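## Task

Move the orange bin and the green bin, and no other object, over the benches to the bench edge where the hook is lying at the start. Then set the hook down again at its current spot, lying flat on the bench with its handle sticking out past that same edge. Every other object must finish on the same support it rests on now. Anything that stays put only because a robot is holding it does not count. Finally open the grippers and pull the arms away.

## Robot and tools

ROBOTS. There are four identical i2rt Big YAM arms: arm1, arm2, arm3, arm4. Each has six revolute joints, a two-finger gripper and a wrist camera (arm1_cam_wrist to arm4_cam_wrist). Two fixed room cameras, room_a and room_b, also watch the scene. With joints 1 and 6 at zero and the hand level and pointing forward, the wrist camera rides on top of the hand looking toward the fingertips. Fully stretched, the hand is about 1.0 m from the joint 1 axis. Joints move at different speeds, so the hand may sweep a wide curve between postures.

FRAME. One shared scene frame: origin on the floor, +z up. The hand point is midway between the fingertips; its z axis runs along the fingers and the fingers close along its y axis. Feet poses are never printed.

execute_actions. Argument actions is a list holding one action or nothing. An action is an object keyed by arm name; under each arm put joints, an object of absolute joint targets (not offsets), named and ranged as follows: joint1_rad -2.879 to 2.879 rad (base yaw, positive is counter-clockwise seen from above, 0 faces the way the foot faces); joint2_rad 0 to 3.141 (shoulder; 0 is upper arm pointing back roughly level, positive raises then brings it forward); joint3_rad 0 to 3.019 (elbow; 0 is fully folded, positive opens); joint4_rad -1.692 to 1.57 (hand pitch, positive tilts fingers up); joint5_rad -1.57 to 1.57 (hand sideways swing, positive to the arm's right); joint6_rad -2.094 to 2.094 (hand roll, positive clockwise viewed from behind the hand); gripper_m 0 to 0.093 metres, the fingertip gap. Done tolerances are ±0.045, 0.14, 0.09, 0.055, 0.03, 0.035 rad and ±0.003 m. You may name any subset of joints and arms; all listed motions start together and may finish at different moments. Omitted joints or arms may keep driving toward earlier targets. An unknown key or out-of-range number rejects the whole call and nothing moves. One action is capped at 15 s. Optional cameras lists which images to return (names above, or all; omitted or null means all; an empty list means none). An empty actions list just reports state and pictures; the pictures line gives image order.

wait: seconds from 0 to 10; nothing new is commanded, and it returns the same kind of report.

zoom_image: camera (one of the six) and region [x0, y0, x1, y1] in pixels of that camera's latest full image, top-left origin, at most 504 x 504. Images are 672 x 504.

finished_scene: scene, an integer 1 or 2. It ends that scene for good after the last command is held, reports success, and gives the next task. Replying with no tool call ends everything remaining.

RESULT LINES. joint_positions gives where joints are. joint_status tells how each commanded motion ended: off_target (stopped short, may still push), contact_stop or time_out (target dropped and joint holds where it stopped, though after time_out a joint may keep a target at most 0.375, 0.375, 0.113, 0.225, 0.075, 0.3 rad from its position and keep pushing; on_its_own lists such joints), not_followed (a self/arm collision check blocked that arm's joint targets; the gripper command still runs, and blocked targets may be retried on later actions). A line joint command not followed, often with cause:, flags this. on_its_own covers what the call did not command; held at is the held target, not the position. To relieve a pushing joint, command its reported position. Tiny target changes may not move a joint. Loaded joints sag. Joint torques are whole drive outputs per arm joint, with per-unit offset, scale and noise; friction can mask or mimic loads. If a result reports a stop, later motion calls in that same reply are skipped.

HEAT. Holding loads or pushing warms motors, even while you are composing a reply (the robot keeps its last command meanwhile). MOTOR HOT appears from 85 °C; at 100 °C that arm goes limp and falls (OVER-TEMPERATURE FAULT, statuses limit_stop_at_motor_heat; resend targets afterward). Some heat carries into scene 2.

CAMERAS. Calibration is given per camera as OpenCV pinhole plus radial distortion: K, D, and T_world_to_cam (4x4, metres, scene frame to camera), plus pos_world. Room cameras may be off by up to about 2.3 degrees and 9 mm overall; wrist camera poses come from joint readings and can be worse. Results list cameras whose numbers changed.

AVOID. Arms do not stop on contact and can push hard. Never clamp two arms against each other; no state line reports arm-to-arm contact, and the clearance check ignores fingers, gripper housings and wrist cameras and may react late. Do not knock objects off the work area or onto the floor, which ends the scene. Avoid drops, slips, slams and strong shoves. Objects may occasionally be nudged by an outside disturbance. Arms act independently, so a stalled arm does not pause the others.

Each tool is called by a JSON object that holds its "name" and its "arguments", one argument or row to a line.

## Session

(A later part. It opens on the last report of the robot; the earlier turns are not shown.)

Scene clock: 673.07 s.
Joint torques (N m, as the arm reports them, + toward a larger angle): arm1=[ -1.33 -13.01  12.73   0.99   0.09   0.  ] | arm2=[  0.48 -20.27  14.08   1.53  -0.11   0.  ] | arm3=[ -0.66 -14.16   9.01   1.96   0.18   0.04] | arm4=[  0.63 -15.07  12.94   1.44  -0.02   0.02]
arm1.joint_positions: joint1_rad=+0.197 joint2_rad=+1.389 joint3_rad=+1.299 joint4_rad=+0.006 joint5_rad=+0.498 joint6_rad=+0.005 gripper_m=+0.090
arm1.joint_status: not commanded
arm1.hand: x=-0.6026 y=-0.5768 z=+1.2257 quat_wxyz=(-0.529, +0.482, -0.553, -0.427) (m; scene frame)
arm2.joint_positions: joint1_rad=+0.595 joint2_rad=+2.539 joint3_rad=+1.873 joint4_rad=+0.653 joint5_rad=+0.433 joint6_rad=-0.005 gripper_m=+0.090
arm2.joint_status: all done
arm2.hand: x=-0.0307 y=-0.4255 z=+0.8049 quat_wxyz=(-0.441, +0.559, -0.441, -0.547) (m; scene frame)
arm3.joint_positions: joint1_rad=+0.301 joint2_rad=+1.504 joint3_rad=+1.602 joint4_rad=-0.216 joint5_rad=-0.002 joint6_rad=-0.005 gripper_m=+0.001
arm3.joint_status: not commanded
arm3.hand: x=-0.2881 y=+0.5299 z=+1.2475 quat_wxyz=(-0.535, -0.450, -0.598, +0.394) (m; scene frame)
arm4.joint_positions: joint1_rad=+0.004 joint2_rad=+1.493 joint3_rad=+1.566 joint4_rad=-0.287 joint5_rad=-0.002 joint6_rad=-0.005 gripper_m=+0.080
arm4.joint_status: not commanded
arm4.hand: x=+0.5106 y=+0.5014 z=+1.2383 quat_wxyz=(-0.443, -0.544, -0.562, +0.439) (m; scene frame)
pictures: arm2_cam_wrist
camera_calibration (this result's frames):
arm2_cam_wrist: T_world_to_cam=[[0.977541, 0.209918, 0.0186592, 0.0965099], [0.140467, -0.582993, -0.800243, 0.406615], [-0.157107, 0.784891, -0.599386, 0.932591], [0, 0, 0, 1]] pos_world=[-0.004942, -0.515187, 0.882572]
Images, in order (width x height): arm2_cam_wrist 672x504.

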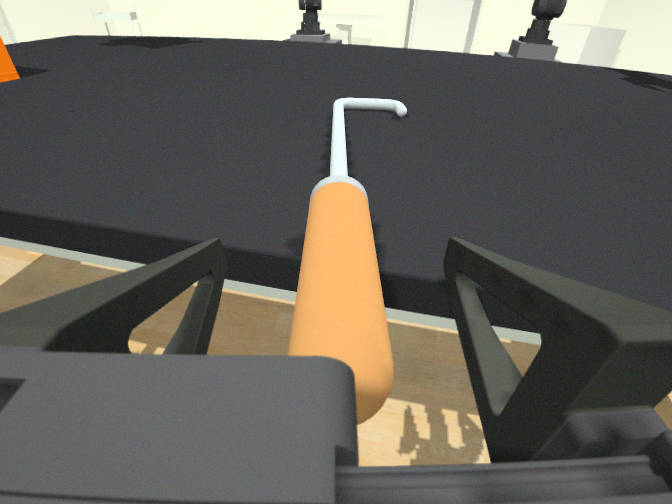

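{"name": "execute_actions", "arguments": {
  "actions": [
    {"arm2":{"joints":{"joint2_rad":1.7,"joint3_rad":1.5}}}
  ]
}}

Scene clock: 677.67 s.
Joint torques (N m, as the arm reports them, + toward a larger angle): arm1=[  0.18 -12.52  12.47   0.91   0.09   0.  ] | arm2=[  0.43 -13.73  11.95   1.72  -0.2   -0.02] | arm3=[ -0.68 -14.51   8.98   1.85   0.15   0.03] | arm4=[  0.59 -14.57  12.99   1.48  -0.05   0.02]
arm1.joint_positions: joint1_rad=+0.197 joint2_rad=+1.389 joint3_rad=+1.299 joint4_rad=+0.006 joint5_rad=+0.498 joint6_rad=+0.005 gripper_m=+0.090
arm1.joint_status: not commanded
arm1.hand: x=-0.6026 y=-0.5768 z=+1.2257 quat_wxyz=(-0.529, +0.482, -0.553, -0.427) (m; scene frame)
arm2.joint_positions: joint1_rad=+0.595 joint2_rad=+1.709 joint3_rad=+1.487 joint4_rad=+0.642 joint5_rad=+0.432 joint6_rad=-0.005 gripper_m=+0.090
arm2.joint_status: all done
arm2.hand: x=+0.0784 y=-0.5667 z=+1.2617 quat_wxyz=(-0.467, +0.399, -0.395, -0.683) (m; scene frame)
arm3.joint_positions: joint1_rad=+0.301 joint2_rad=+1.504 joint3_rad=+1.602 joint4_rad=-0.216 joint5_rad=-0.002 joint6_rad=-0.005 gripper_m=+0.001
arm3.joint_status: not commanded
arm3.hand: x=-0.2881 y=+0.5299 z=+1.2475 quat_wxyz=(-0.535, -0.450, -0.598, +0.394) (m; scene frame)
arm4.joint_positions: joint1_rad=+0.004 joint2_rad=+1.493 joint3_rad=+1.566 joint4_rad=-0.287 joint5_rad=-0.002 joint6_rad=-0.005 gripper_m=+0.080
arm4.joint_status: not commanded
arm4.hand: x=+0.5106 y=+0.5014 z=+1.2383 quat_wxyz=(-0.443, -0.544, -0.562, +0.439) (m; scene frame)
pictures: arm1_cam_wrist, arm2_cam_wrist, arm3_cam_wrist, arm4_cam_wrist, room_a, room_b
camera_calibration (this result's frames):
arm1_cam_wrist: T_world_to_cam=[[0.984262, -0.173588, 0.0331057, 0.449976], [-0.0859413, -0.633884, -0.768638, 0.534225], [0.154412, 0.753696, -0.638826, 1.44152], [0, 0, 0, 1]] pos_world=[-0.61957, -0.669717, 1.31661]
arm2_cam_wrist: T_world_to_cam=[[0.957576, 0.236726, -0.164347, 0.258643], [-0.0958917, -0.276054, -0.956347, 1.06392], [-0.271761, 0.931534, -0.241643, 0.975145], [0, 0, 0, 1]] pos_world=[0.119357, -0.675909, 1.29562]
arm3_cam_wrist: T_world_to_cam=[[-0.956715, -0.290647, -0.0148493, -0.105171], [-0.18546, 0.648207, -0.738534, 0.53106], [0.224278, -0.703813, -0.674052, 1.40589], [0, 0, 0, 1]] pos_world=[-0.317438, 0.614677, 1.33829]
arm4_cam_wrist: T_world_to_cam=[[-0.999873, -0.0125783, 0.00973621, 0.505768], [-0.0158722, 0.748997, -0.662384, 0.454054], [0.00103927, -0.662454, -0.749102, 1.38278], [0, 0, 0, 1]] pos_world=[0.511474, 0.582307, 1.33168]
Images, in order (width x height): arm1_cam_wrist 672x504, arm2_cam_wrist 672x504, arm3_cam_wrist 672x504, arm4_cam_wrist 672x504, room_a 672x504, room_b 672x504.

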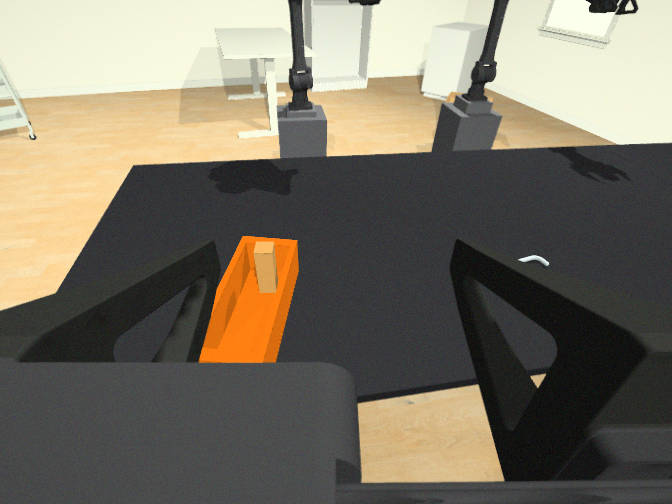

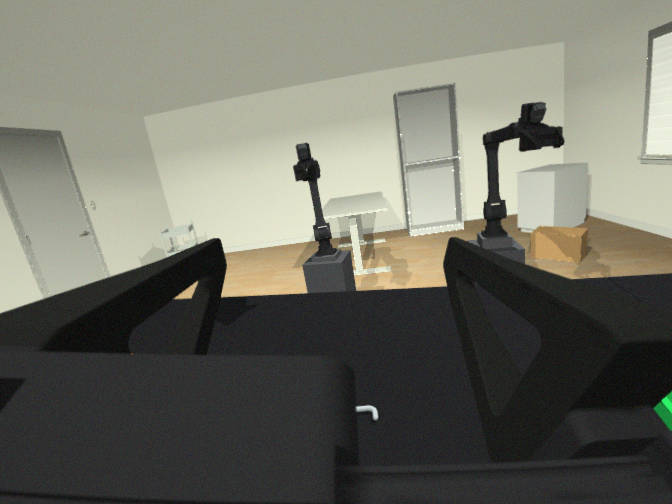

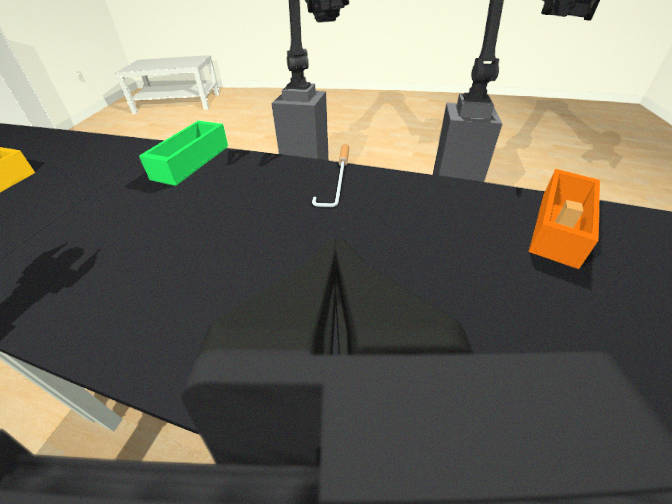

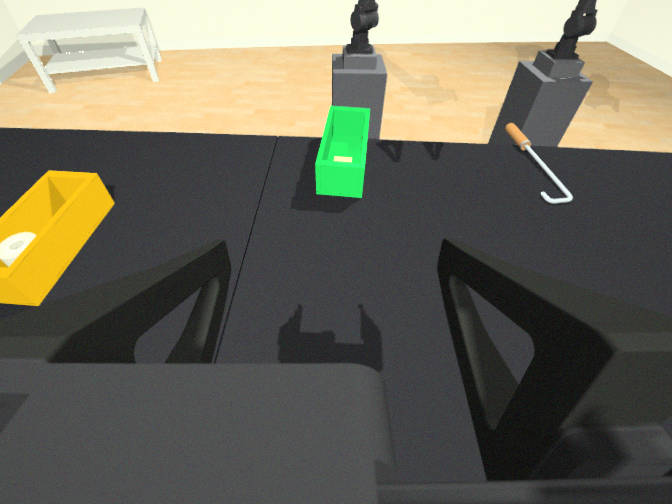

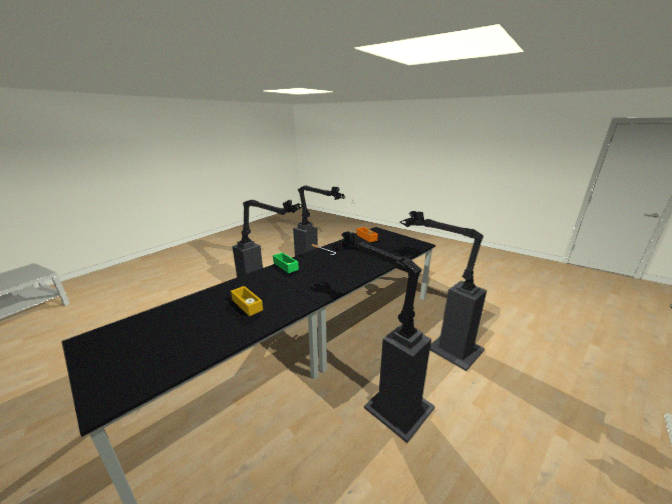

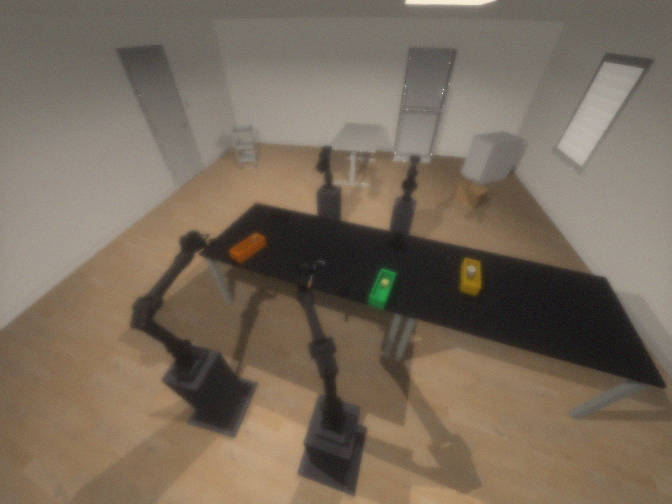

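{"name": "finished_scene", "arguments": {
  "scene": 1
}}

The scene is finished: the task was done.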